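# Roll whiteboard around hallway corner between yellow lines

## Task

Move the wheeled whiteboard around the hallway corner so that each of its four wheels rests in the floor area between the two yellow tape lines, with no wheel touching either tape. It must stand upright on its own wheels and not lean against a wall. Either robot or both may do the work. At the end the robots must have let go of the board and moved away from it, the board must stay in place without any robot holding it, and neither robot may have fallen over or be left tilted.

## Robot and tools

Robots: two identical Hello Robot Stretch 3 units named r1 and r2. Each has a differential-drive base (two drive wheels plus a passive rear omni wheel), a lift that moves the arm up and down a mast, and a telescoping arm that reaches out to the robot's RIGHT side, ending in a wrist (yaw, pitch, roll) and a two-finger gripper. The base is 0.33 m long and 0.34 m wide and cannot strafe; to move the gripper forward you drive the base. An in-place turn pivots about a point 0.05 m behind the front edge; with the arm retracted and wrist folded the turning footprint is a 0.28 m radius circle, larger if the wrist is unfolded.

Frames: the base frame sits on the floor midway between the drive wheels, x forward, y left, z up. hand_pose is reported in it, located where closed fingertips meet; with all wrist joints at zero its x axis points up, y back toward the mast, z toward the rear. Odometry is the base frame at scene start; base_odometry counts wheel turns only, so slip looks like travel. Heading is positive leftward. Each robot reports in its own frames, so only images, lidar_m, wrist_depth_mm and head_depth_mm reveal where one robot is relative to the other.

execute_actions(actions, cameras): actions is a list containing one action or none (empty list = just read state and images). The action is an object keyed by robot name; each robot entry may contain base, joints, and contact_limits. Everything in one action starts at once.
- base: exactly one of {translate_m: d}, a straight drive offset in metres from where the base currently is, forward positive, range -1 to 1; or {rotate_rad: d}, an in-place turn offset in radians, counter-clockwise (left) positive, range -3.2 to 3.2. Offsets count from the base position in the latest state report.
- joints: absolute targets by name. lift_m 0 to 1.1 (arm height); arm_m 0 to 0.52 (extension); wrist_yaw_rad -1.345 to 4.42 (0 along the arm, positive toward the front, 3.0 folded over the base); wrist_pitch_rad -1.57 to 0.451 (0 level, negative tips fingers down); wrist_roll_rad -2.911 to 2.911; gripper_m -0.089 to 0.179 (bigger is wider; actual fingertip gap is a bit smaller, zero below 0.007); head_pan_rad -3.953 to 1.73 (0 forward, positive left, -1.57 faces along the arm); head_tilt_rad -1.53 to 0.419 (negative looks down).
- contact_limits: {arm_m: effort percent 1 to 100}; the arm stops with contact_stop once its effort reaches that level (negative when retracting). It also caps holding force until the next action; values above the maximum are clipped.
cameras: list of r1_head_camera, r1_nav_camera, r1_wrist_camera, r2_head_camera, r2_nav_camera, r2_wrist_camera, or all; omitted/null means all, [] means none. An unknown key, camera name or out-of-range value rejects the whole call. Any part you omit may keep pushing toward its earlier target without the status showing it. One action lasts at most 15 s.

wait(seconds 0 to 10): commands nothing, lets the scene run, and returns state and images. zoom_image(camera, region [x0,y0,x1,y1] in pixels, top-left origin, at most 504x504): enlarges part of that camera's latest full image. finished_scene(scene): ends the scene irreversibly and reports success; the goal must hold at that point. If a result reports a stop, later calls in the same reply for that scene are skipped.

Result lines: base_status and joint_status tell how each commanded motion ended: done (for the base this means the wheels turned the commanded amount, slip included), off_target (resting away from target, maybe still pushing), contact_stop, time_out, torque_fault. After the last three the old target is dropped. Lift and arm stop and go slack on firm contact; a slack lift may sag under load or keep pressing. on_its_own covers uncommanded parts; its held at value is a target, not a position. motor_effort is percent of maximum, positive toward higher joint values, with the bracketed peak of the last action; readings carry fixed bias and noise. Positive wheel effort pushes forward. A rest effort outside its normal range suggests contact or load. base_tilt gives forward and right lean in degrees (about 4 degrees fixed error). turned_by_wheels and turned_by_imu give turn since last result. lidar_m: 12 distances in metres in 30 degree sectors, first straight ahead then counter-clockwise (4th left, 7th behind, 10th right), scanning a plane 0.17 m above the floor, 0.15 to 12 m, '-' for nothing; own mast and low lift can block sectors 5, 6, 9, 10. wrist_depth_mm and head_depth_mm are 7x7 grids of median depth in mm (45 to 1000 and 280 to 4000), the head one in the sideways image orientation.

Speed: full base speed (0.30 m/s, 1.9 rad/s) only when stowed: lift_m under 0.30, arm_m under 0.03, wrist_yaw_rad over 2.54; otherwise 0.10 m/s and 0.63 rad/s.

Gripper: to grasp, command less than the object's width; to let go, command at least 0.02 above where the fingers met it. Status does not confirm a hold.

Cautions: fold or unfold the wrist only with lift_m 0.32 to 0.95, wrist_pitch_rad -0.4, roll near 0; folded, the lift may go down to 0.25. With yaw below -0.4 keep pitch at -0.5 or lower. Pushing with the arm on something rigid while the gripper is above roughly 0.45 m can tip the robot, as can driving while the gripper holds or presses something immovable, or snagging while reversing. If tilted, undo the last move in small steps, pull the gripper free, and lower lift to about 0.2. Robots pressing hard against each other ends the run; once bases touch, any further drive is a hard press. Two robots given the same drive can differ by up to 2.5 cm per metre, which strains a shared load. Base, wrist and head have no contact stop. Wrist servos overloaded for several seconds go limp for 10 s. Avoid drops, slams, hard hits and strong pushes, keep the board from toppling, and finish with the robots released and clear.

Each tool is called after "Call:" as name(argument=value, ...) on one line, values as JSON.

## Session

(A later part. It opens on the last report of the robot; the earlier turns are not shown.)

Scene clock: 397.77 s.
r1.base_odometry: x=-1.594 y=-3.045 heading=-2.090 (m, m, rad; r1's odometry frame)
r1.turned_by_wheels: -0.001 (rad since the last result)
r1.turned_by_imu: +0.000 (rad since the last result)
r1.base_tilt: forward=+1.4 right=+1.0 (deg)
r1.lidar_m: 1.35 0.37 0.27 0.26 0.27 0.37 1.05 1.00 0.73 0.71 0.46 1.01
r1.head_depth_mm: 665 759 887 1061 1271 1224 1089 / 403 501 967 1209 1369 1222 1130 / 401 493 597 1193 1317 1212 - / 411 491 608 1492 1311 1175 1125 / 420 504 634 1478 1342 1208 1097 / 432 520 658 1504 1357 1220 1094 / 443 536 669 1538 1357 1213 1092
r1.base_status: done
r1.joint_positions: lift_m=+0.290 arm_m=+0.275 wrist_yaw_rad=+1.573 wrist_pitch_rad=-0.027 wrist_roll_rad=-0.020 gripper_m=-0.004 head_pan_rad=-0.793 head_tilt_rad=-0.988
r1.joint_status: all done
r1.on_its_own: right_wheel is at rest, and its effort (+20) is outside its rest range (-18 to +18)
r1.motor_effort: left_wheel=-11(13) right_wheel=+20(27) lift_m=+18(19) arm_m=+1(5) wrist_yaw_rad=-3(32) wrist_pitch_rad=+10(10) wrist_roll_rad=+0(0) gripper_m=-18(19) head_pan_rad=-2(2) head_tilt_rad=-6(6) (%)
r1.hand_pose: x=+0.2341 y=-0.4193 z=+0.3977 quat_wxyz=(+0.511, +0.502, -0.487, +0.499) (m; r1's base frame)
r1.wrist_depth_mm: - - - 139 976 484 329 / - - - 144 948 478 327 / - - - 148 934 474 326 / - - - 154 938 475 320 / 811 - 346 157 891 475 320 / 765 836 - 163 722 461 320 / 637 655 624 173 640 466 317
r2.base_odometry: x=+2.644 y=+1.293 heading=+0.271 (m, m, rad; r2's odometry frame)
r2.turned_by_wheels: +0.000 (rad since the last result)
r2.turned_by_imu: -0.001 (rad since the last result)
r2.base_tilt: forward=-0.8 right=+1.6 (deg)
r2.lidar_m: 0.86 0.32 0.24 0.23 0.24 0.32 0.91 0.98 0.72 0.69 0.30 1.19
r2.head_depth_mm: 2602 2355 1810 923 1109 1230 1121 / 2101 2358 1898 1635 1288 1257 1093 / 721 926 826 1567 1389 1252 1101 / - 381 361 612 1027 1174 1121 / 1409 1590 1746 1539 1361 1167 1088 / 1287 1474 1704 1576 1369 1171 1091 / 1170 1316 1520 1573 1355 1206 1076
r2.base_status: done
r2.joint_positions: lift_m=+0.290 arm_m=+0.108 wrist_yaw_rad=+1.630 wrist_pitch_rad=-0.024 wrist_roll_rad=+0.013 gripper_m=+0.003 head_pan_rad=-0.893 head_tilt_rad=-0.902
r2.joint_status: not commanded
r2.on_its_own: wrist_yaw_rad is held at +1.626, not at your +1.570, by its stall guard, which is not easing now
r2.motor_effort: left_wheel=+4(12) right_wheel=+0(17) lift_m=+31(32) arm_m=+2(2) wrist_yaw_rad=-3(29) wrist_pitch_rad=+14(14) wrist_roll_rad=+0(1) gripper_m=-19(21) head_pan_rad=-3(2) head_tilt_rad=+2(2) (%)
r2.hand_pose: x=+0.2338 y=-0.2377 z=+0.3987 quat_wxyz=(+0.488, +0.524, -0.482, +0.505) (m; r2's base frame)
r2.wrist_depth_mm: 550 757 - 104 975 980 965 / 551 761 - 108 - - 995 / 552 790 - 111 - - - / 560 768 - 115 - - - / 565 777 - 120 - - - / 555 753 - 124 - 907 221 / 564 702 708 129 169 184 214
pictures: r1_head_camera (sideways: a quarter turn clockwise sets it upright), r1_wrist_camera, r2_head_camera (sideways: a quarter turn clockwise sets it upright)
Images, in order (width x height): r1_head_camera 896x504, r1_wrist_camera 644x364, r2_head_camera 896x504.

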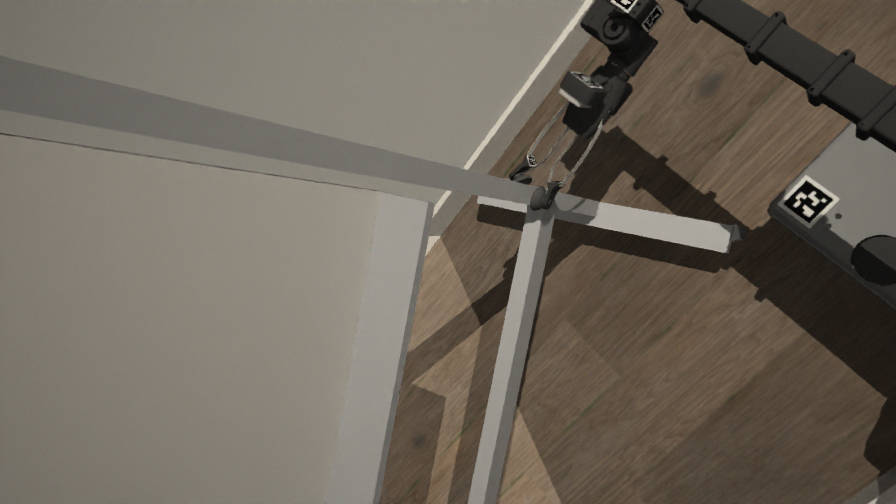

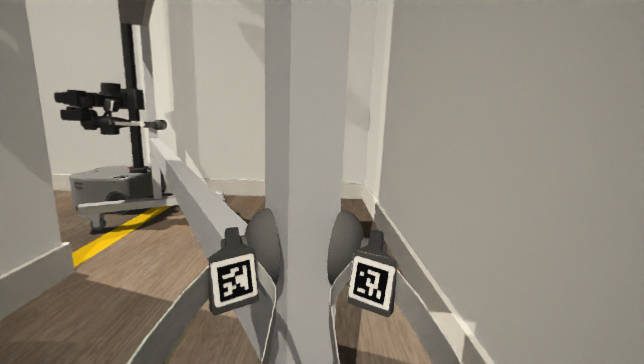

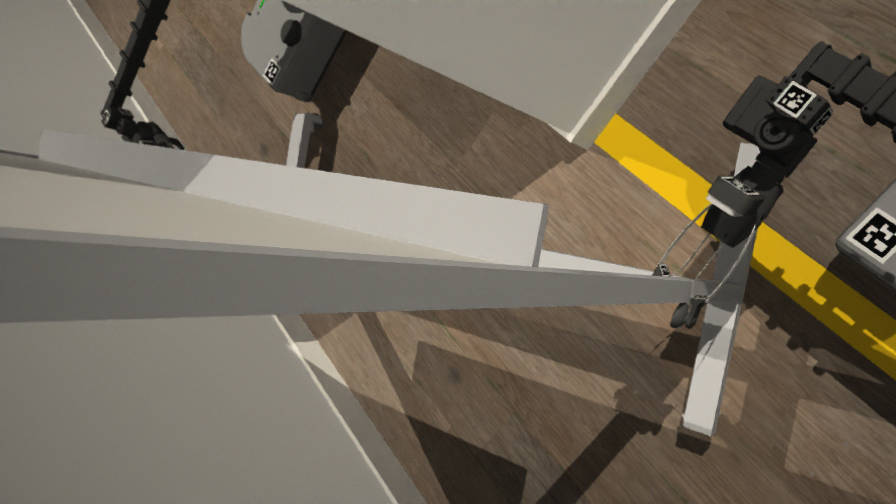

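Call:
execute_actions(actions=[{"r1": {"base": {"translate_m": 0.18}, "joints": {"arm_m": 0.30}}, "r2": {"base": {"translate_m": -0.2}, "joints": {"arm_m": 0.094, "head_pan_rad": -0.7, "head_tilt_rad": -0.8}}}], cameras=["r1_head_camera", "r1_wrist_camera", "r2_head_camera", "r2_wrist_camera"])

Scene clock: 408.57 s.
r1.base_odometry: x=-1.684 y=-3.201 heading=-2.091 (m, m, rad; r1's odometry frame)
r1.turned_by_wheels: +0.000 (rad since the last result)
r1.turned_by_imu: +0.001 (rad since the last result)
r1.base_tilt: forward=+1.5 right=+1.0 (deg)
r1.lidar_m: 1.63 0.37 0.27 0.26 0.27 0.37 1.04 1.00 0.73 0.71 0.49 1.01
r1.head_depth_mm: 646 760 885 1063 1278 1238 1088 / 420 504 940 1223 1333 1217 1124 / 416 497 619 868 1287 1181 - / 415 495 617 1481 1319 1216 1135 / 414 496 616 1483 1313 1211 1099 / 415 495 616 1471 1310 1208 1102 / 414 495 616 1481 1298 1209 1096
r1.base_status: done
r1.joint_positions: lift_m=+0.290 arm_m=+0.300 wrist_yaw_rad=+1.560 wrist_pitch_rad=-0.027 wrist_roll_rad=-0.020 gripper_m=-0.004 head_pan_rad=-0.793 head_tilt_rad=-0.988
r1.joint_status: all done
r1.motor_effort: left_wheel=-7(19) right_wheel=+12(31) lift_m=+19(19) arm_m=+1(3) wrist_yaw_rad=+10(31) wrist_pitch_rad=+10(10) wrist_roll_rad=+0(0) gripper_m=-17(19) head_pan_rad=-2(2) head_tilt_rad=-6(7) (%)
r1.hand_pose: x=+0.2341 y=-0.4477 z=+0.3977 quat_wxyz=(+0.515, +0.499, -0.490, +0.495) (m; r1's base frame)
r1.wrist_depth_mm: - - - 146 819 434 296 / - - - 151 820 428 291 / - - - 156 809 428 290 / - - - 162 801 423 291 / - 424 308 162 799 427 288 / 816 844 - 169 663 420 286 / 643 642 597 183 645 415 288
r2.base_odometry: x=+2.451 y=+1.240 heading=+0.271 (m, m, rad; r2's odometry frame)
r2.turned_by_wheels: +0.000 (rad since the last result)
r2.turned_by_imu: -0.002 (rad since the last result)
r2.base_tilt: forward=-0.8 right=+1.6 (deg)
r2.lidar_m: 0.87 0.32 0.24 0.23 0.24 0.33 0.91 0.98 0.72 0.69 0.29 0.29
r2.head_depth_mm: 2038 2381 830 903 1022 1187 1142 / 1909 2113 2213 1770 1209 1266 1146 / 1589 - 299 669 622 1282 1163 / 1496 1767 1986 1698 1369 1217 1068 / 1393 1598 1885 1754 1466 1255 1071 / 1289 1462 1693 1708 1457 1263 1078 / 1209 1346 1552 1684 1445 1249 1098
r2.base_status: done
r2.joint_positions: lift_m=+0.290 arm_m=+0.094 wrist_yaw_rad=+1.644 wrist_pitch_rad=-0.024 wrist_roll_rad=+0.013 gripper_m=+0.003 head_pan_rad=-0.707 head_tilt_rad=-0.804
r2.joint_status: all done
r2.on_its_own: wrist_yaw_rad is held at +1.626, not at your +1.570, by its stall guard, which is not easing now; wrist_yaw_rad is at rest, and its effort (-13) is outside its rest range (-12 to +12)
r2.motor_effort: left_wheel=+7(11) right_wheel=-9(19) lift_m=+32(31) arm_m=+1(4) wrist_yaw_rad=-13(25) wrist_pitch_rad=+14(14) wrist_roll_rad=+0(1) gripper_m=-17(19) head_pan_rad=+2(19) head_tilt_rad=+3(18) (%)
r2.hand_pose: x=+0.2336 y=-0.2204 z=+0.3987 quat_wxyz=(+0.485, +0.527, -0.478, +0.509) (m; r2's base frame)
r2.wrist_depth_mm: 519 737 - 104 - - - / 527 729 - 108 - - - / 526 745 - 112 - - - / 531 739 - 116 - - - / 544 752 - 120 - - 339 / 535 727 954 124 - 234 841 / 531 669 726 130 173 248 731
pictures: r1_head_camera (sideways: a quarter turn clockwise sets it upright), r1_wrist_camera, r2_head_camera (sideways: a quarter turn clockwise sets it upright), r2_wrist_camera
Images, in order (width x height): r1_head_camera 896x504, r1_wrist_camera 644x364, r2_head_camera 896x504, r2_wrist_camera 644x364.

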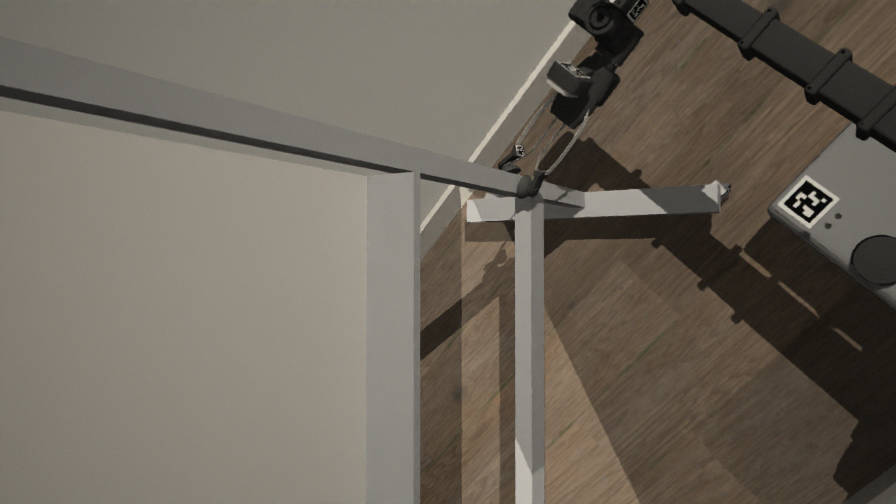

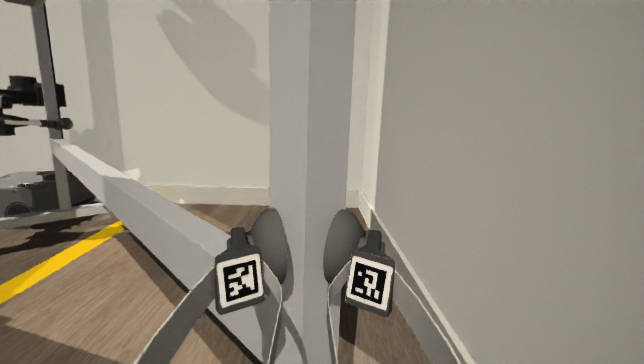

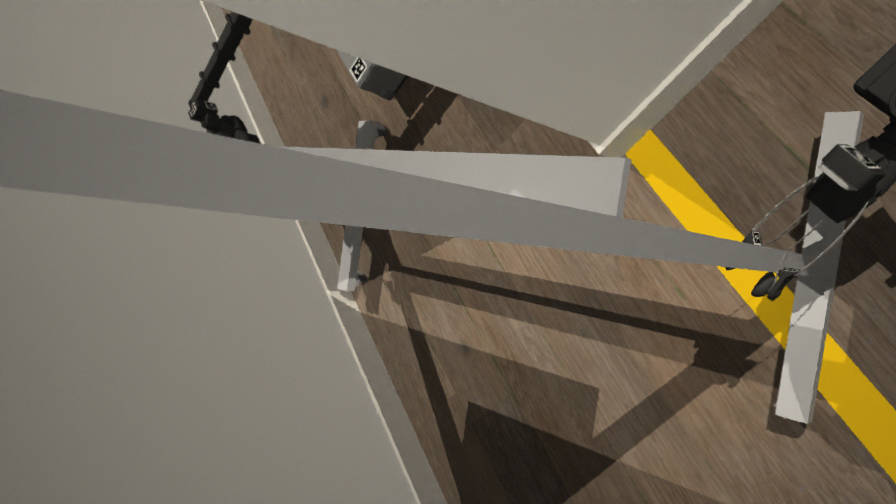

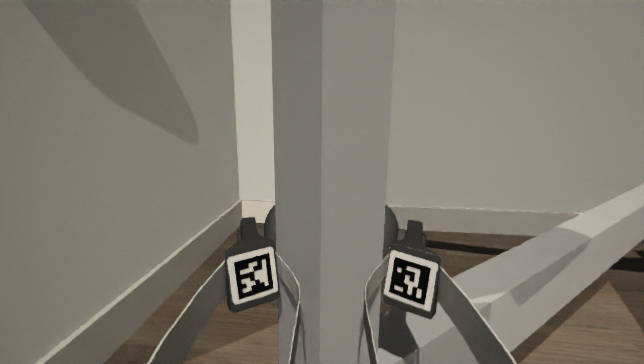

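Call:
execute_actions(actions=[{"r1": {"base": {"translate_m": 0.2}, "joints": {"head_pan_rad": -0.6}}, "r2": {"base": {"translate_m": -0.185}, "joints": {"head_pan_rad": -0.5}}}], cameras=["r1_head_camera", "r1_wrist_camera", "r2_head_camera", "r1_nav_camera"])

Scene clock: 427.10 s.
r1.base_odometry: x=-1.783 y=-3.375 heading=-2.091 (m, m, rad; r1's odometry frame)
r1.turned_by_wheels: -0.001 (rad since the last result)
r1.turned_by_imu: +0.000 (rad since the last result)
r1.base_tilt: forward=+1.4 right=+1.1 (deg)
r1.lidar_m: 1.43 0.36 0.27 0.26 0.27 0.37 1.04 1.00 0.73 0.71 0.49 1.01
r1.head_depth_mm: 387 473 592 1117 1298 1219 1112 / 386 461 577 785 1335 1213 1114 / 383 458 571 1374 1263 1198 1134 / 382 456 570 658 1316 1214 1130 / 381 454 565 656 1313 1218 1100 / 378 452 563 650 1316 1210 1092 / 378 449 558 645 1334 1211 1064
r1.base_status: done
r1.joint_positions: lift_m=+0.290 arm_m=+0.300 wrist_yaw_rad=+1.570 wrist_pitch_rad=-0.027 wrist_roll_rad=-0.020 gripper_m=-0.004 head_pan_rad=-0.607 head_tilt_rad=-0.988
r1.joint_status: all done
r1.motor_effort: left_wheel=-10(13) right_wheel=+17(33) lift_m=+19(19) arm_m=+1(1) wrist_yaw_rad=+0(10) wrist_pitch_rad=+10(10) wrist_roll_rad=+1(0) gripper_m=-14(18) head_pan_rad=+2(16) head_tilt_rad=-6(6) (%)
r1.hand_pose: x=+0.2341 y=-0.4452 z=+0.3977 quat_wxyz=(+0.512, +0.502, -0.488, +0.498) (m; r1's base frame)
r1.wrist_depth_mm: - - - 148 857 447 302 / - - - 154 893 439 302 / - - - 159 843 440 296 / - - - 166 845 436 294 / 971 298 - 166 829 427 292 / 846 309 223 173 687 428 293 / 647 650 218 190 644 429 293
r2.base_odometry: x=+2.273 y=+1.190 heading=+0.271 (m, m, rad; r2's odometry frame)
r2.turned_by_wheels: +0.000 (rad since the last result)
r2.turned_by_imu: -0.002 (rad since the last result)
r2.base_tilt: forward=-0.8 right=+1.7 (deg)
r2.lidar_m: 0.87 0.32 0.24 0.23 0.24 0.33 0.91 0.98 0.72 0.69 0.29 0.30
r2.head_depth_mm: 321 - 295 980 1120 1234 1136 / 552 452 388 353 573 1290 1150 / 1563 1749 1645 1285 1006 715 1068 / 1501 1731 1995 1742 1468 1266 1080 / 1426 1622 1918 1728 1465 1258 1079 / 1352 1525 1806 1724 1446 1258 1087 / 1280 1453 1682 1727 1430 1242 1103
r2.base_status: done
r2.joint_positions: lift_m=+0.290 arm_m=+0.094 wrist_yaw_rad=+1.637 wrist_pitch_rad=-0.024 wrist_roll_rad=+0.013 gripper_m=+0.003 head_pan_rad=-0.507 head_tilt_rad=-0.803
r2.joint_status: all done
r2.on_its_own: wrist_yaw_rad is held at +1.626, not at your +1.570, by its stall guard, which is not easing now
r2.motor_effort: left_wheel=+5(7) right_wheel=-4(18) lift_m=+31(32) arm_m=+1(1) wrist_yaw_rad=-8(13) wrist_pitch_rad=+15(14) wrist_roll_rad=+1(1) gripper_m=-15(17) head_pan_rad=+4(23) head_tilt_rad=+3(3) (%)
r2.hand_pose: x=+0.2337 y=-0.2221 z=+0.3987 quat_wxyz=(+0.486, +0.525, -0.480, +0.507) (m; r2's base frame)
r2.wrist_depth_mm: 522 739 - 107 - - - / 529 762 - 111 - - - / 539 737 - 114 - - - / 531 741 - 117 - - - / 540 774 - 122 262 368 - / 541 754 935 126 - 836 941 / 542 668 699 133 185 720 701
pictures: r1_head_camera (sideways: a quarter turn clockwise sets it upright), r1_nav_camera (sideways: a quarter turn counterclockwise sets it upright), r1_wrist_camera, r2_head_camera (sideways: a quarter turn clockwise sets it upright)
Images, in order (width x height): r1_head_camera 896x504, r1_nav_camera 672x504, r1_wrist_camera 644x364, r2_head_camera 896x504.

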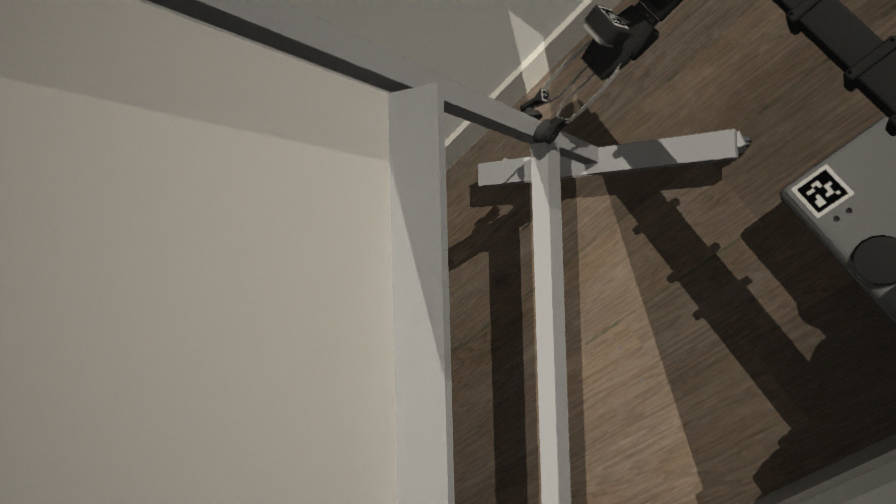

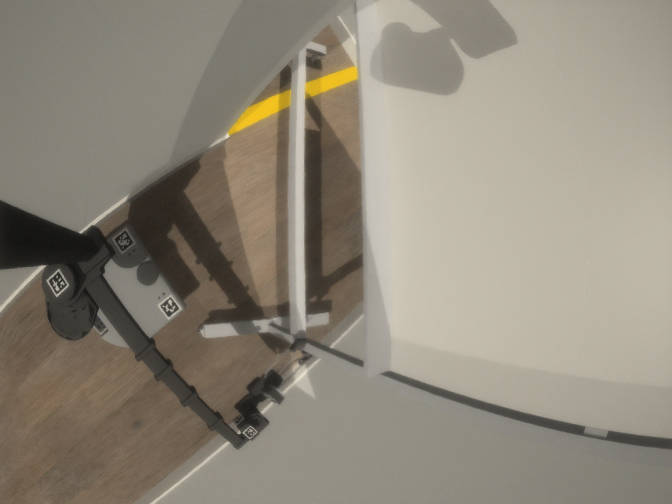

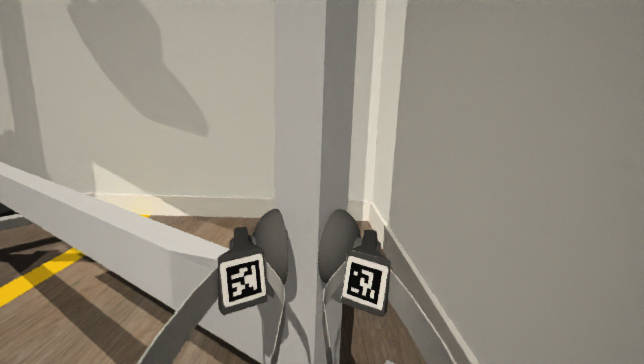

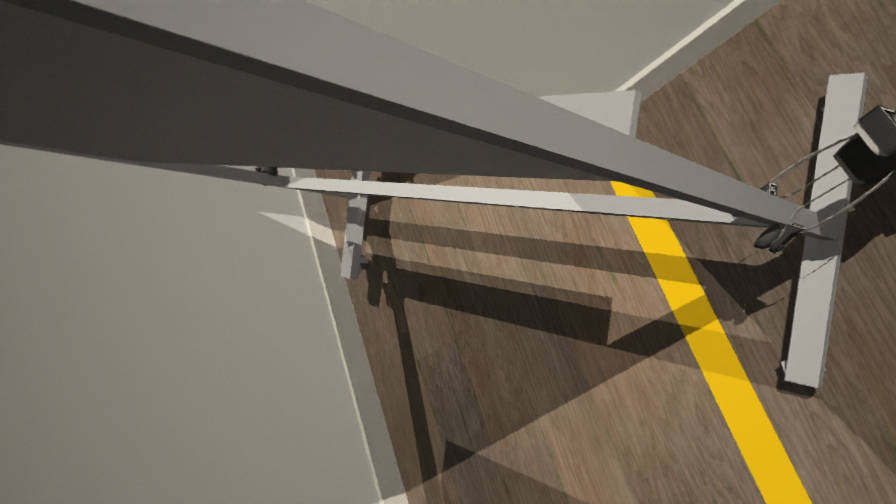

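Call:
execute_actions(actions=[{"r1": {"base": {"translate_m": 0.2}, "joints": {"arm_m": 0.265, "head_pan_rad": -0.8}}, "r2": {"base": {"translate_m": -0.145}, "joints": {"head_pan_rad": -0.35}}}], cameras=["r1_head_camera", "r1_wrist_camera", "r2_head_camera", "r2_wrist_camera"])

Scene clock: 437.73 s.
r1.base_odometry: x=-1.883 y=-3.548 heading=-2.092 (m, m, rad; r1's odometry frame)
r1.turned_by_wheels: -0.001 (rad since the last result)
r1.turned_by_imu: +0.000 (rad since the last result)
r1.base_tilt: forward=+1.4 right=+1.0 (deg)
r1.lidar_m: 1.23 0.36 0.27 0.26 0.27 0.37 1.04 1.00 0.74 0.71 0.46 1.02
r1.head_depth_mm: 669 765 889 1069 1286 1233 1095 / 397 768 987 1219 1384 1212 1132 / 378 459 578 844 1319 1181 - / 359 430 537 633 1295 1213 1123 / 343 407 501 606 1342 1212 1095 / 329 386 470 584 1325 1204 1095 / 315 367 442 555 1317 1185 1093
r1.base_status: done
r1.joint_positions: lift_m=+0.290 arm_m=+0.265 wrist_yaw_rad=+1.565 wrist_pitch_rad=-0.027 wrist_roll_rad=-0.020 gripper_m=-0.004 head_pan_rad=-0.793 head_tilt_rad=-0.988
r1.joint_status: all done
r1.motor_effort: left_wheel=-10(15) right_wheel=+17(29) lift_m=+19(19) arm_m=-1(3) wrist_yaw_rad=+5(36) wrist_pitch_rad=+10(10) wrist_roll_rad=+0(0) gripper_m=-13(17) head_pan_rad=-2(15) head_tilt_rad=-6(6) (%)
r1.hand_pose: x=+0.2341 y=-0.4115 z=+0.3977 quat_wxyz=(+0.513, +0.501, -0.489, +0.497) (m; r1's base frame)
r1.wrist_depth_mm: - - - 152 - 503 340 / - - - 156 959 499 342 / - - - 161 952 491 338 / - - - 168 930 494 338 / 288 - - 172 878 489 334 / 740 235 212 178 781 480 328 / 639 628 206 192 634 484 333
r2.base_odometry: x=+2.133 y=+1.151 heading=+0.271 (m, m, rad; r2's odometry frame)
r2.turned_by_wheels: +0.000 (rad since the last result)
r2.turned_by_imu: -0.002 (rad since the last result)
r2.base_tilt: forward=-0.7 right=+1.6 (deg)
r2.lidar_m: 0.88 0.32 0.24 0.23 0.24 0.33 0.91 0.98 0.72 0.69 0.29 0.31
r2.head_depth_mm: 439 408 381 344 402 1249 1139 / 761 674 604 548 502 576 1146 / 1571 1721 1986 1706 1460 1001 1022 / 1530 1771 2002 1737 1477 1268 1080 / 1478 1690 1963 1735 1461 1268 1074 / 1421 1630 1911 1724 1452 1259 1098 / 1371 1562 1835 1702 1442 1241 1085
r2.base_status: done
r2.joint_positions: lift_m=+0.290 arm_m=+0.094 wrist_yaw_rad=+1.640 wrist_pitch_rad=-0.023 wrist_roll_rad=+0.013 gripper_m=+0.003 head_pan_rad=-0.357 head_tilt_rad=-0.803
r2.joint_status: all done
r2.on_its_own: wrist_yaw_rad is held at +1.626, not at your +1.570, by its stall guard, which is not easing now
r2.motor_effort: left_wheel=+4(7) right_wheel=+0(17) lift_m=+32(31) arm_m=+1(1) wrist_yaw_rad=-11(11) wrist_pitch_rad=+14(14) wrist_roll_rad=+0(0) gripper_m=-15(16) head_pan_rad=+3(23) head_tilt_rad=+3(3) (%)
r2.hand_pose: x=+0.2336 y=-0.2212 z=+0.3987 quat_wxyz=(+0.486, +0.526, -0.479, +0.508) (m; r2's base frame)
r2.wrist_depth_mm: 520 745 - 105 - - - / 537 731 - 109 - - - / 536 758 - 113 - - - / 532 741 - 116 - - - / 542 764 - 119 293 - - / 546 753 927 123 - 927 857 / 542 667 735 129 205 713 636
pictures: r1_head_camera (sideways: a quarter turn clockwise sets it upright), r1_wrist_camera, r2_head_camera (sideways: a quarter turn clockwise sets it upright), r2_wrist_camera
Images, in order (width x height): r1_head_camera 896x504, r1_wrist_camera 644x364, r2_head_camera 896x504, r2_wrist_camera 644x364.

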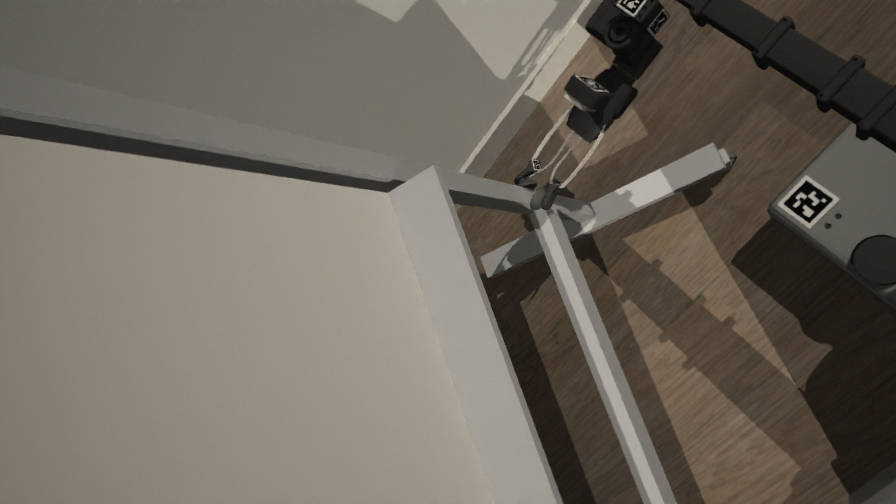

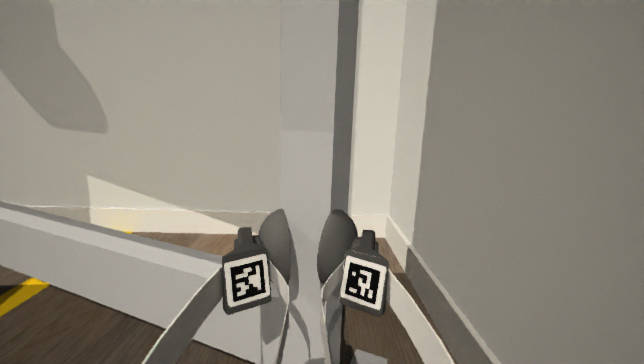

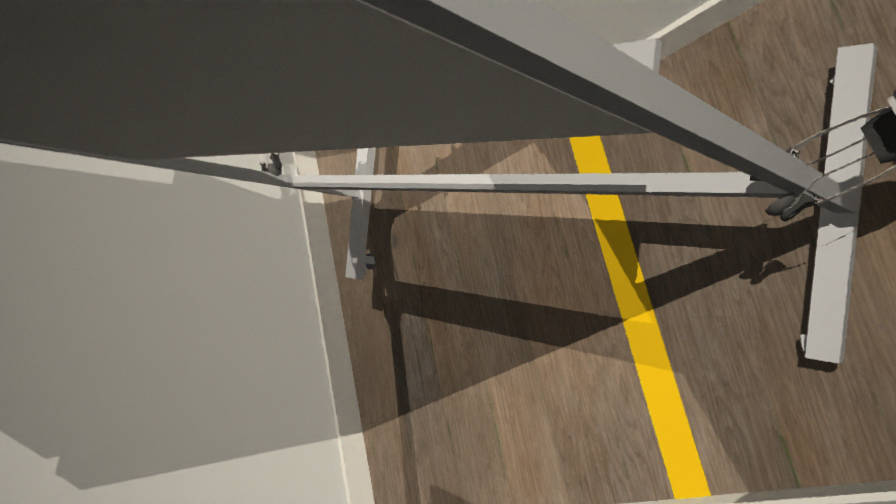

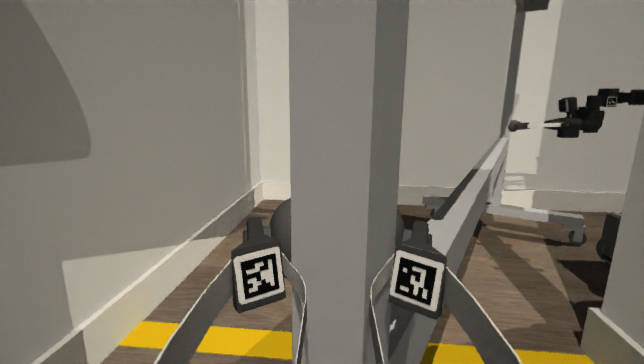

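Call:
execute_actions(actions=[{"r1": {"base": {"translate_m": 0.2}, "joints": {"arm_m": 0.225}}, "r2": {"base": {"translate_m": -0.12}, "joints": {"head_pan_rad": -0.25, "head_tilt_rad": -0.7}}}], cameras=["r1_head_camera", "r1_wrist_camera", "r2_head_camera", "r2_wrist_camera"])

Scene clock: 455.63 s.
r1.base_odometry: x=-1.983 y=-3.722 heading=-2.092 (m, m, rad; r1's odometry frame)
r1.turned_by_wheels: +0.000 (rad since the last result)
r1.turned_by_imu: +0.001 (rad since the last result)
r1.base_tilt: forward=+1.4 right=+1.1 (deg)
r1.lidar_m: 1.04 1.08 0.26 0.25 0.27 0.37 1.04 1.00 0.74 0.71 0.43 1.02
r1.head_depth_mm: 670 768 892 1069 1297 1219 1089 / 689 841 996 1220 1375 1209 1127 / 355 429 559 1288 1342 1178 - / 327 392 488 605 1275 1212 1130 / 306 361 442 570 1289 1211 1094 / 294 335 403 506 574 1180 1096 / - 312 370 455 538 1173 1091
r1.base_status: done
r1.joint_positions: lift_m=+0.290 arm_m=+0.225 wrist_yaw_rad=+1.578 wrist_pitch_rad=-0.027 wrist_roll_rad=-0.020 gripper_m=-0.004 head_pan_rad=-0.793 head_tilt_rad=-0.988
r1.joint_status: all done
r1.motor_effort: left_wheel=-6(11) right_wheel=+13(27) lift_m=+20(19) arm_m=+0(3) wrist_yaw_rad=-8(38) wrist_pitch_rad=+10(10) wrist_roll_rad=+0(0) gripper_m=-14(17) head_pan_rad=-2(3) head_tilt_rad=-6(6) (%)
r1.hand_pose: x=+0.2341 y=-0.3683 z=+0.3977 quat_wxyz=(+0.510, +0.504, -0.486, +0.500) (m; r1's base frame)
r1.wrist_depth_mm: 858 893 887 151 879 591 398 / 912 916 909 156 921 592 393 / 965 974 946 161 937 594 390 / 980 995 - 167 - 576 387 / 989 - - 172 - 577 390 / 226 210 200 177 842 572 385 / 608 222 196 209 678 549 383
r2.base_odometry: x=+2.018 y=+1.119 heading=+0.271 (m, m, rad; r2's odometry frame)
r2.turned_by_wheels: +0.000 (rad since the last result)
r2.turned_by_imu: -0.002 (rad since the last result)
r2.base_tilt: forward=-0.8 right=+1.6 (deg)
r2.lidar_m: 0.88 0.32 0.24 0.23 0.24 0.33 0.92 0.98 0.72 0.69 0.29 0.31
r2.head_depth_mm: 462 447 436 424 412 416 1154 / 690 660 632 609 587 1260 624 / 1504 1257 1646 1842 1541 1303 1107 / 1544 1779 2056 1898 1582 1335 1156 / 1518 1702 1945 1917 1572 1325 1142 / 1477 1670 1914 1910 1548 1324 1138 / 1446 1619 1848 1788 1478 1251 1109
r2.base_status: done
r2.joint_positions: lift_m=+0.290 arm_m=+0.094 wrist_yaw_rad=+1.637 wrist_pitch_rad=-0.023 wrist_roll_rad=+0.013 gripper_m=+0.003 head_pan_rad=-0.257 head_tilt_rad=-0.705
r2.joint_status: all done
r2.on_its_own: wrist_yaw_rad is held at +1.626, not at your +1.570, by its stall guard, which is not easing now
r2.motor_effort: left_wheel=+4(7) right_wheel=-2(20) lift_m=+31(31) arm_m=+1(0) wrist_yaw_rad=-9(11) wrist_pitch_rad=+14(14) wrist_roll_rad=+1(0) gripper_m=-15(17) head_pan_rad=+3(14) head_tilt_rad=+3(19) (%)
r2.hand_pose: x=+0.2337 y=-0.2220 z=+0.3988 quat_wxyz=(+0.486, +0.525, -0.480, +0.507) (m; r2's base frame)
r2.wrist_depth_mm: 529 748 - 106 - - - / 526 740 - 109 - - 670 / 540 769 - 113 - - 692 / 536 764 - 117 588 - 673 / 542 764 - 121 369 - 654 / 542 748 947 125 - 937 672 / 537 667 722 131 693 713 628
pictures: r1_head_camera (sideways: a quarter turn clockwise sets it upright), r1_wrist_camera, r2_head_camera (sideways: a quarter turn clockwise sets it upright), r2_wrist_camera
Images, in order (width x height): r1_head_camera 896x504, r1_wrist_camera 644x364, r2_head_camera 896x504, r2_wrist_camera 644x364.

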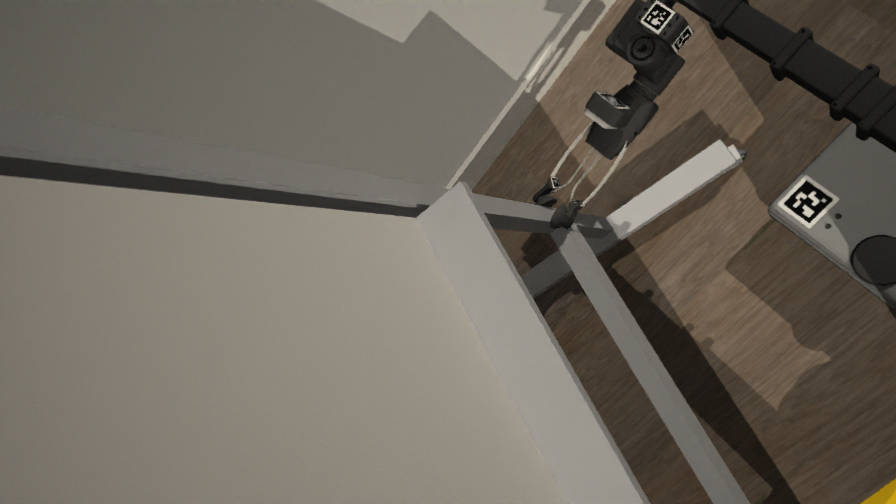

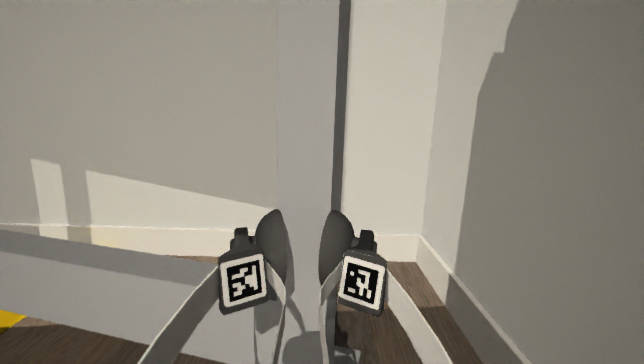

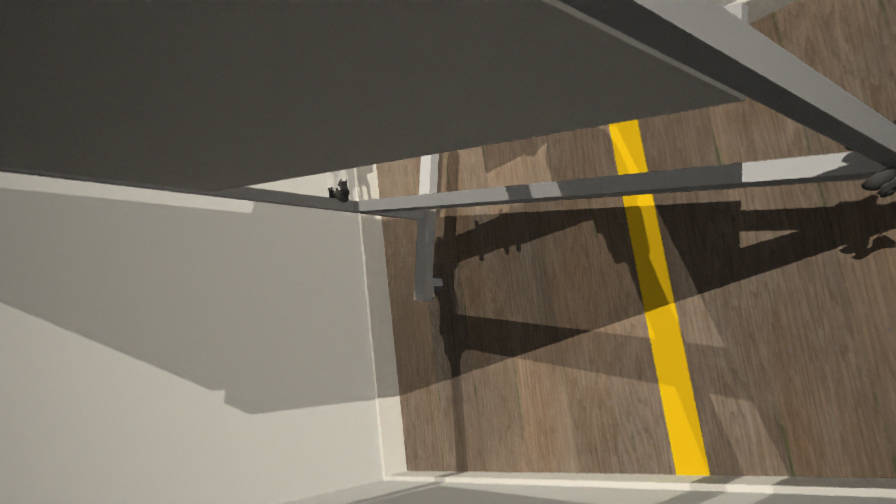

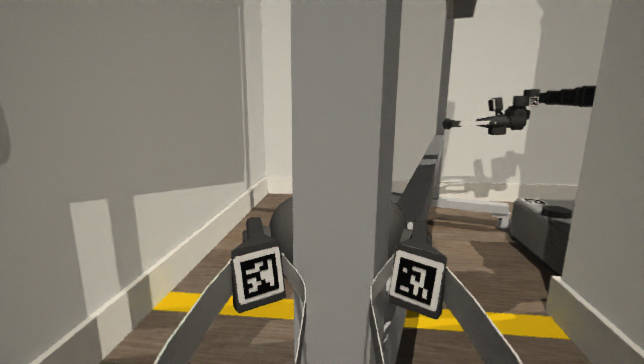

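Call:
execute_actions(actions=[])

Scene clock: 469.60 s.
r1.base_odometry: x=-1.983 y=-3.722 heading=-2.092 (m, m, rad; r1's odometry frame)
r1.turned_by_wheels: +0.000 (rad since the last result)
r1.turned_by_imu: +0.000 (rad since the last result)
r1.base_tilt: forward=+1.5 right=+1.0 (deg)
r1.lidar_m: 1.04 1.08 0.26 0.25 0.27 0.37 1.03 1.01 0.74 0.71 0.43 1.02
r1.head_depth_mm: 673 769 894 1069 1287 1215 1083 / 690 842 996 1228 1381 1223 1128 / 355 429 561 1289 1338 1175 - / 327 393 488 603 1276 1219 1123 / 306 361 442 569 1288 1214 1097 / 294 334 403 506 573 1176 1093 / - 312 370 456 538 1170 1092
r1.base_status: done
r1.joint_positions: lift_m=+0.290 arm_m=+0.225 wrist_yaw_rad=+1.578 wrist_pitch_rad=-0.027 wrist_roll_rad=-0.020 gripper_m=-0.004 head_pan_rad=-0.793 head_tilt_rad=-0.988
r1.joint_status: all done
r1.motor_effort: left_wheel=-6(11) right_wheel=+13(27) lift_m=+19(19) arm_m=+0(3) wrist_yaw_rad=-7(38) wrist_pitch_rad=+10(10) wrist_roll_rad=+0(0) gripper_m=-13(17) head_pan_rad=-3(3) head_tilt_rad=-6(6) (%)
r1.hand_pose: x=+0.2341 y=-0.3683 z=+0.3977 quat_wxyz=(+0.510, +0.504, -0.486, +0.500) (m; r1's base frame)
r1.wrist_depth_mm: 855 881 902 150 923 596 397 / 896 889 905 155 930 584 390 / 940 949 922 161 950 575 390 / 979 - 980 167 - 574 386 / 988 976 - 171 - 573 384 / 225 212 199 177 834 570 385 / 610 223 195 209 663 558 383
r2.base_odometry: x=+2.018 y=+1.119 heading=+0.271 (m, m, rad; r2's odometry frame)
r2.turned_by_wheels: +0.000 (rad since the last result)
r2.turned_by_imu: -0.001 (rad since the last result)
r2.base_tilt: forward=-0.8 right=+1.6 (deg)
r2.lidar_m: 0.88 0.32 0.24 0.23 0.24 0.33 0.92 0.98 0.72 0.69 0.29 0.31
r2.head_depth_mm: 461 448 436 425 413 416 1145 / 689 659 633 611 587 1259 626 / 1503 1258 1635 1839 1560 1304 1112 / 1563 1758 2034 1878 1576 1340 1156 / 1523 1707 1968 1918 1562 1324 1142 / 1483 1662 1916 1887 1564 1312 1136 / 1442 1619 1810 1791 1470 1256 1106
r2.base_status: done
r2.joint_positions: lift_m=+0.290 arm_m=+0.094 wrist_yaw_rad=+1.637 wrist_pitch_rad=-0.023 wrist_roll_rad=+0.013 gripper_m=+0.003 head_pan_rad=-0.257 head_tilt_rad=-0.705
r2.joint_status: all done
r2.on_its_own: wrist_yaw_rad is held at +1.626, not at your +1.570, by its stall guard, which is not easing now
r2.motor_effort: left_wheel=+4(7) right_wheel=-2(20) lift_m=+31(31) arm_m=+1(0) wrist_yaw_rad=-9(11) wrist_pitch_rad=+14(14) wrist_roll_rad=+1(0) gripper_m=-15(17) head_pan_rad=+4(14) head_tilt_rad=+3(19) (%)
r2.hand_pose: x=+0.2337 y=-0.2220 z=+0.3988 quat_wxyz=(+0.486, +0.525, -0.480, +0.507) (m; r2's base frame)
r2.wrist_depth_mm: 533 742 - 106 - - - / 532 747 - 110 - - 689 / 527 751 - 113 - - 681 / 543 765 - 117 594 - 673 / 536 767 - 120 361 - 652 / 555 759 971 124 - 931 675 / 543 670 710 130 688 709 632
pictures: r1_head_camera (sideways: a quarter turn clockwise sets it upright), r1_nav_camera (sideways: a quarter turn counterclockwise sets it upright), r1_wrist_camera, r2_head_camera (sideways: a quarter turn clockwise sets it upright), r2_nav_camera (sideways: a quarter turn counterclockwise sets it upright), r2_wrist_camera
Images, in order (width x height): r1_head_camera 896x504, r1_nav_camera 672x504, r1_wrist_camera 644x364, r2_head_camera 896x504, r2_nav_camera 672x504, r2_wrist_camera 644x364.

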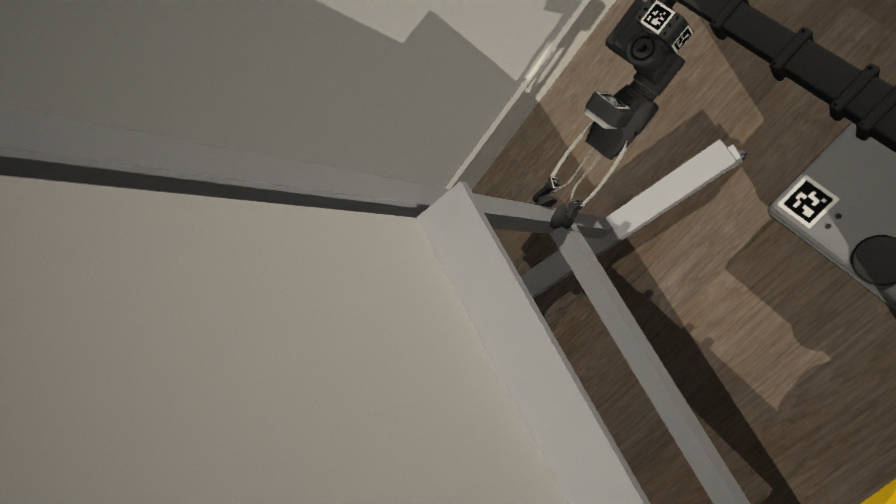

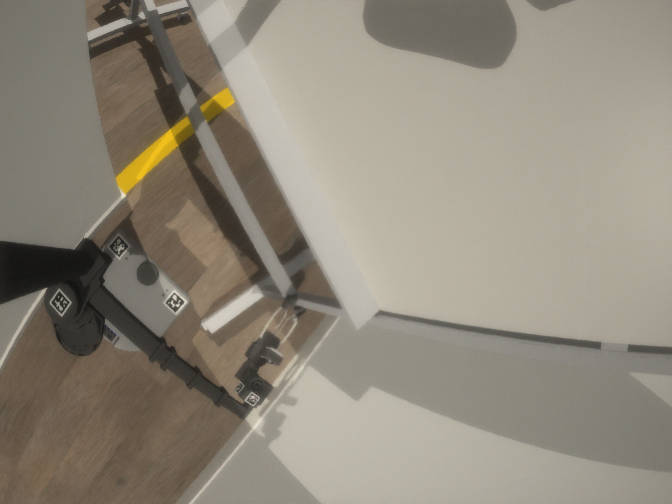

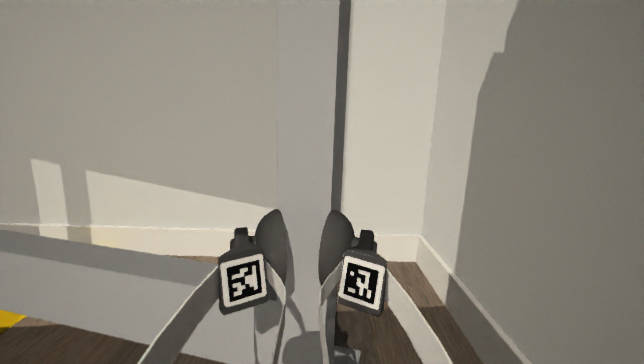

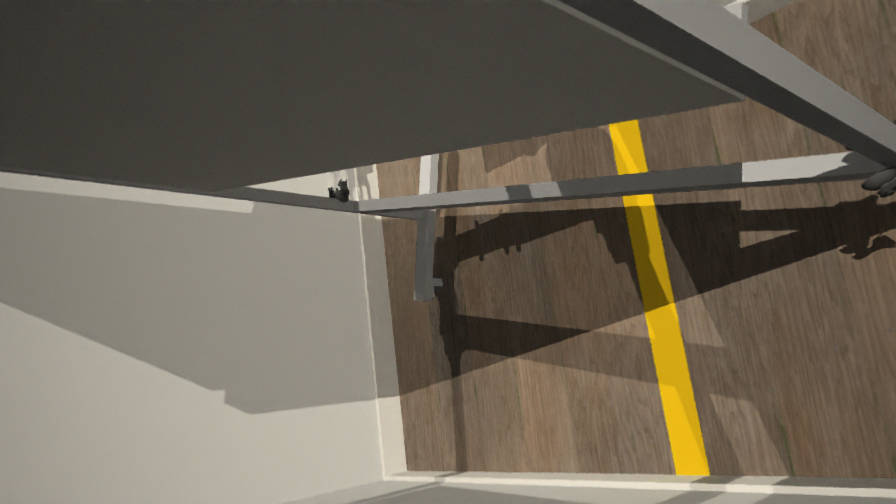

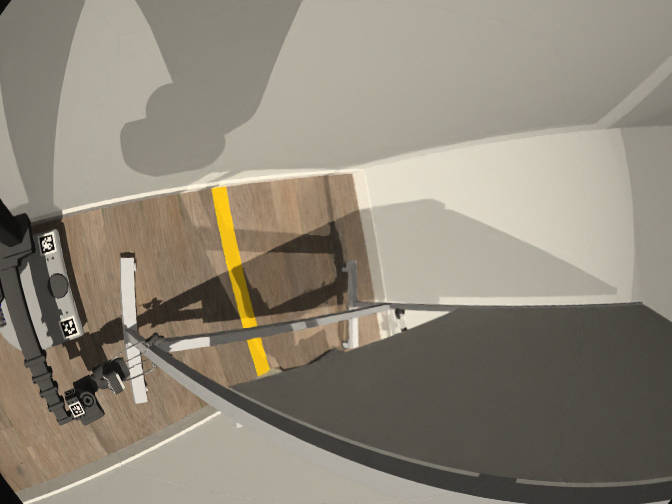

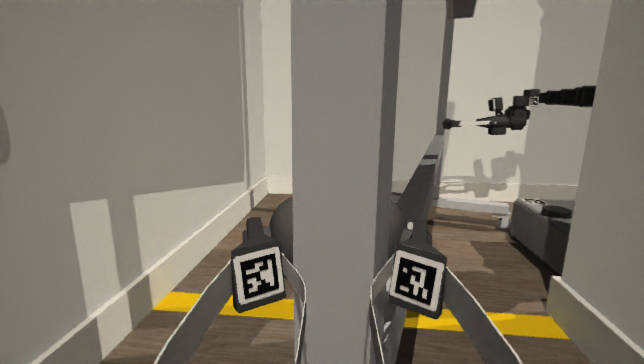

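Call:
execute_actions(actions=[{"r1": {"base": {"translate_m": 0.25}}, "r2": {"base": {"translate_m": -0.032}}}], cameras=["r1_head_camera", "r1_wrist_camera", "r2_nav_camera", "r2_wrist_camera"])

Scene clock: 493.90 s.
r1.base_odometry: x=-2.107 y=-3.938 heading=-2.093 (m, m, rad; r1's odometry frame)
r1.turned_by_wheels: -0.001 (rad since the last result)
r1.turned_by_imu: +0.001 (rad since the last result)
r1.base_tilt: forward=+1.4 right=+1.0 (deg)
r1.lidar_m: 0.79 0.82 0.94 0.49 0.32 0.36 1.03 1.01 0.74 0.72 0.44 0.82
r1.head_depth_mm: 674 768 896 1080 1293 1220 1087 / 683 831 997 1232 1382 1200 1131 / 348 427 558 830 1340 1181 - / 311 371 463 591 1037 1216 1129 / 292 330 400 509 566 1193 1092 / - 301 352 435 526 1159 1092 / - - 314 377 475 501 1064
r1.base_status: done
r1.joint_positions: lift_m=+0.290 arm_m=+0.225 wrist_yaw_rad=+1.548 wrist_pitch_rad=-0.027 wrist_roll_rad=-0.020 gripper_m=-0.004 head_pan_rad=-0.793 head_tilt_rad=-0.988
r1.joint_status: not commanded
r1.on_its_own: wrist_yaw_rad is at rest, and its effort (+22) is outside its rest range (-12 to +12)
r1.motor_effort: left_wheel=-11(12) right_wheel=+16(22) lift_m=+19(20) arm_m=+0(0) wrist_yaw_rad=+22(45) wrist_pitch_rad=+10(10) wrist_roll_rad=+0(0) gripper_m=-16(15) head_pan_rad=-3(2) head_tilt_rad=-6(6) (%)
r1.hand_pose: x=+0.2341 y=-0.3757 z=+0.3977 quat_wxyz=(+0.518, +0.496, -0.493, +0.492) (m; r1's base frame)
r1.wrist_depth_mm: 649 633 660 151 670 560 383 / 656 664 670 157 685 566 379 / 695 691 687 163 714 554 377 / 718 712 739 169 733 550 375 / 738 753 736 172 760 550 372 / 191 194 208 180 780 540 371 / 189 187 187 188 667 536 365
r2.base_odometry: x=+1.987 y=+1.110 heading=+0.271 (m, m, rad; r2's odometry frame)
r2.turned_by_wheels: +0.000 (rad since the last result)
r2.turned_by_imu: -0.002 (rad since the last result)
r2.base_tilt: forward=-0.8 right=+1.6 (deg)
r2.lidar_m: 0.88 0.33 0.24 0.23 0.24 0.33 0.92 0.97 0.72 0.69 0.28 0.30
r2.head_depth_mm: 337 348 358 369 379 414 1163 / 423 438 454 473 493 513 607 / 563 592 622 656 1490 1349 1000 / 845 912 989 1828 1504 1300 1154 / 1510 1713 1980 1854 1571 1318 1136 / 1509 1698 1942 1865 1565 1313 1146 / 1477 1663 1857 1792 1472 1261 1105
r2.base_status: done
r2.joint_positions: lift_m=+0.290 arm_m=+0.094 wrist_yaw_rad=+1.652 wrist_pitch_rad=-0.023 wrist_roll_rad=+0.013 gripper_m=+0.003 head_pan_rad=-0.257 head_tilt_rad=-0.705
r2.joint_status: not commanded
r2.on_its_own: wrist_yaw_rad is held at +1.626, not at your +1.570, by its stall guard, which is still easing
r2.motor_effort: left_wheel=+6(11) right_wheel=-3(24) lift_m=+32(31) arm_m=+1(1) wrist_yaw_rad=-20(20) wrist_pitch_rad=+14(14) wrist_roll_rad=+1(0) gripper_m=-17(16) head_pan_rad=+3(3) head_tilt_rad=+4(3) (%)
r2.hand_pose: x=+0.2334 y=-0.2183 z=+0.3988 quat_wxyz=(+0.483, +0.529, -0.476, +0.511) (m; r2's base frame)
r2.wrist_depth_mm: 518 715 - 106 - - - / 523 736 - 109 - - 720 / 523 719 - 112 - - 697 / 526 752 - 116 - - 683 / 541 747 - 120 - 883 685 / 539 727 945 125 - 916 675 / 529 657 710 130 706 718 646
pictures: r1_head_camera (sideways: a quarter turn clockwise sets it upright), r1_wrist_camera, r2_nav_camera (sideways: a quarter turn counterclockwise sets it upright), r2_wrist_camera
Images, in order (width x height): r1_head_camera 896x504, r1_wrist_camera 644x364, r2_nav_camera 672x504, r2_wrist_camera 644x364.

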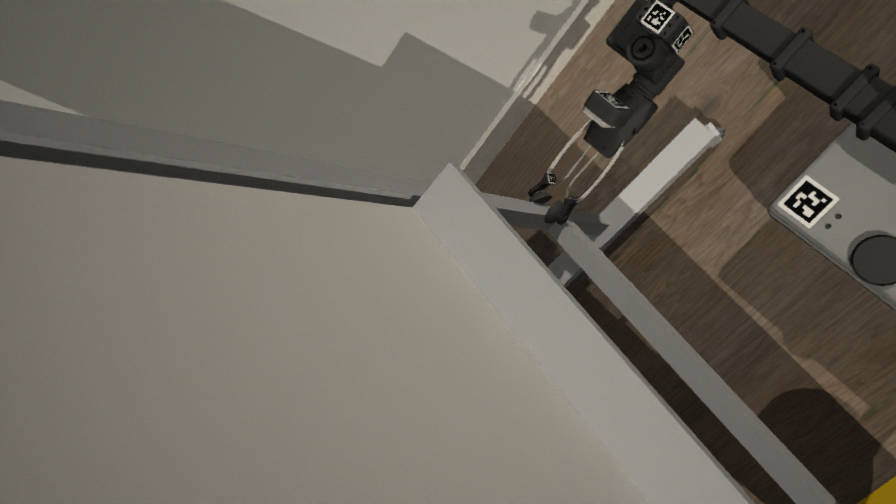

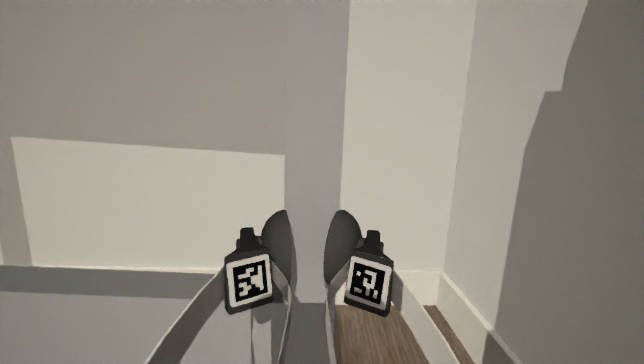

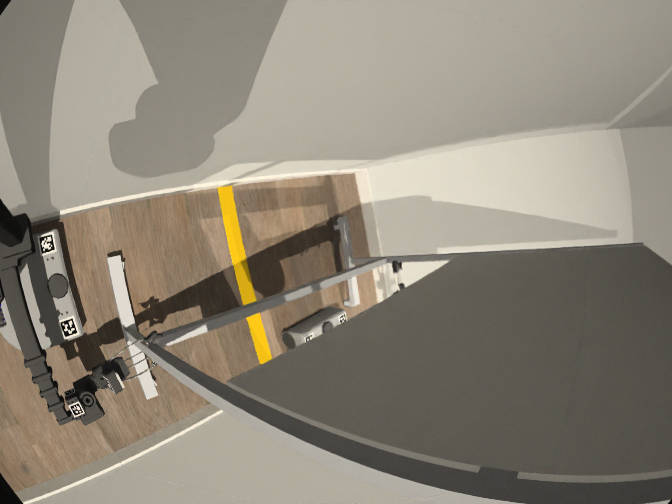

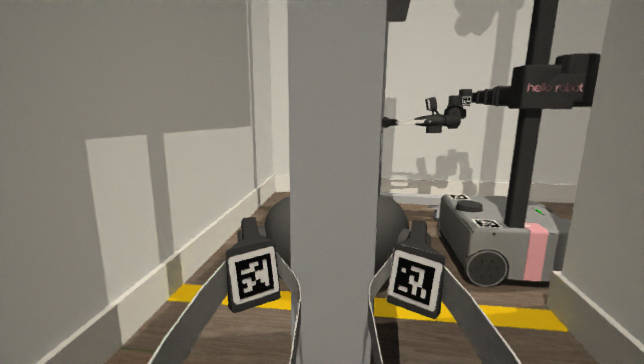

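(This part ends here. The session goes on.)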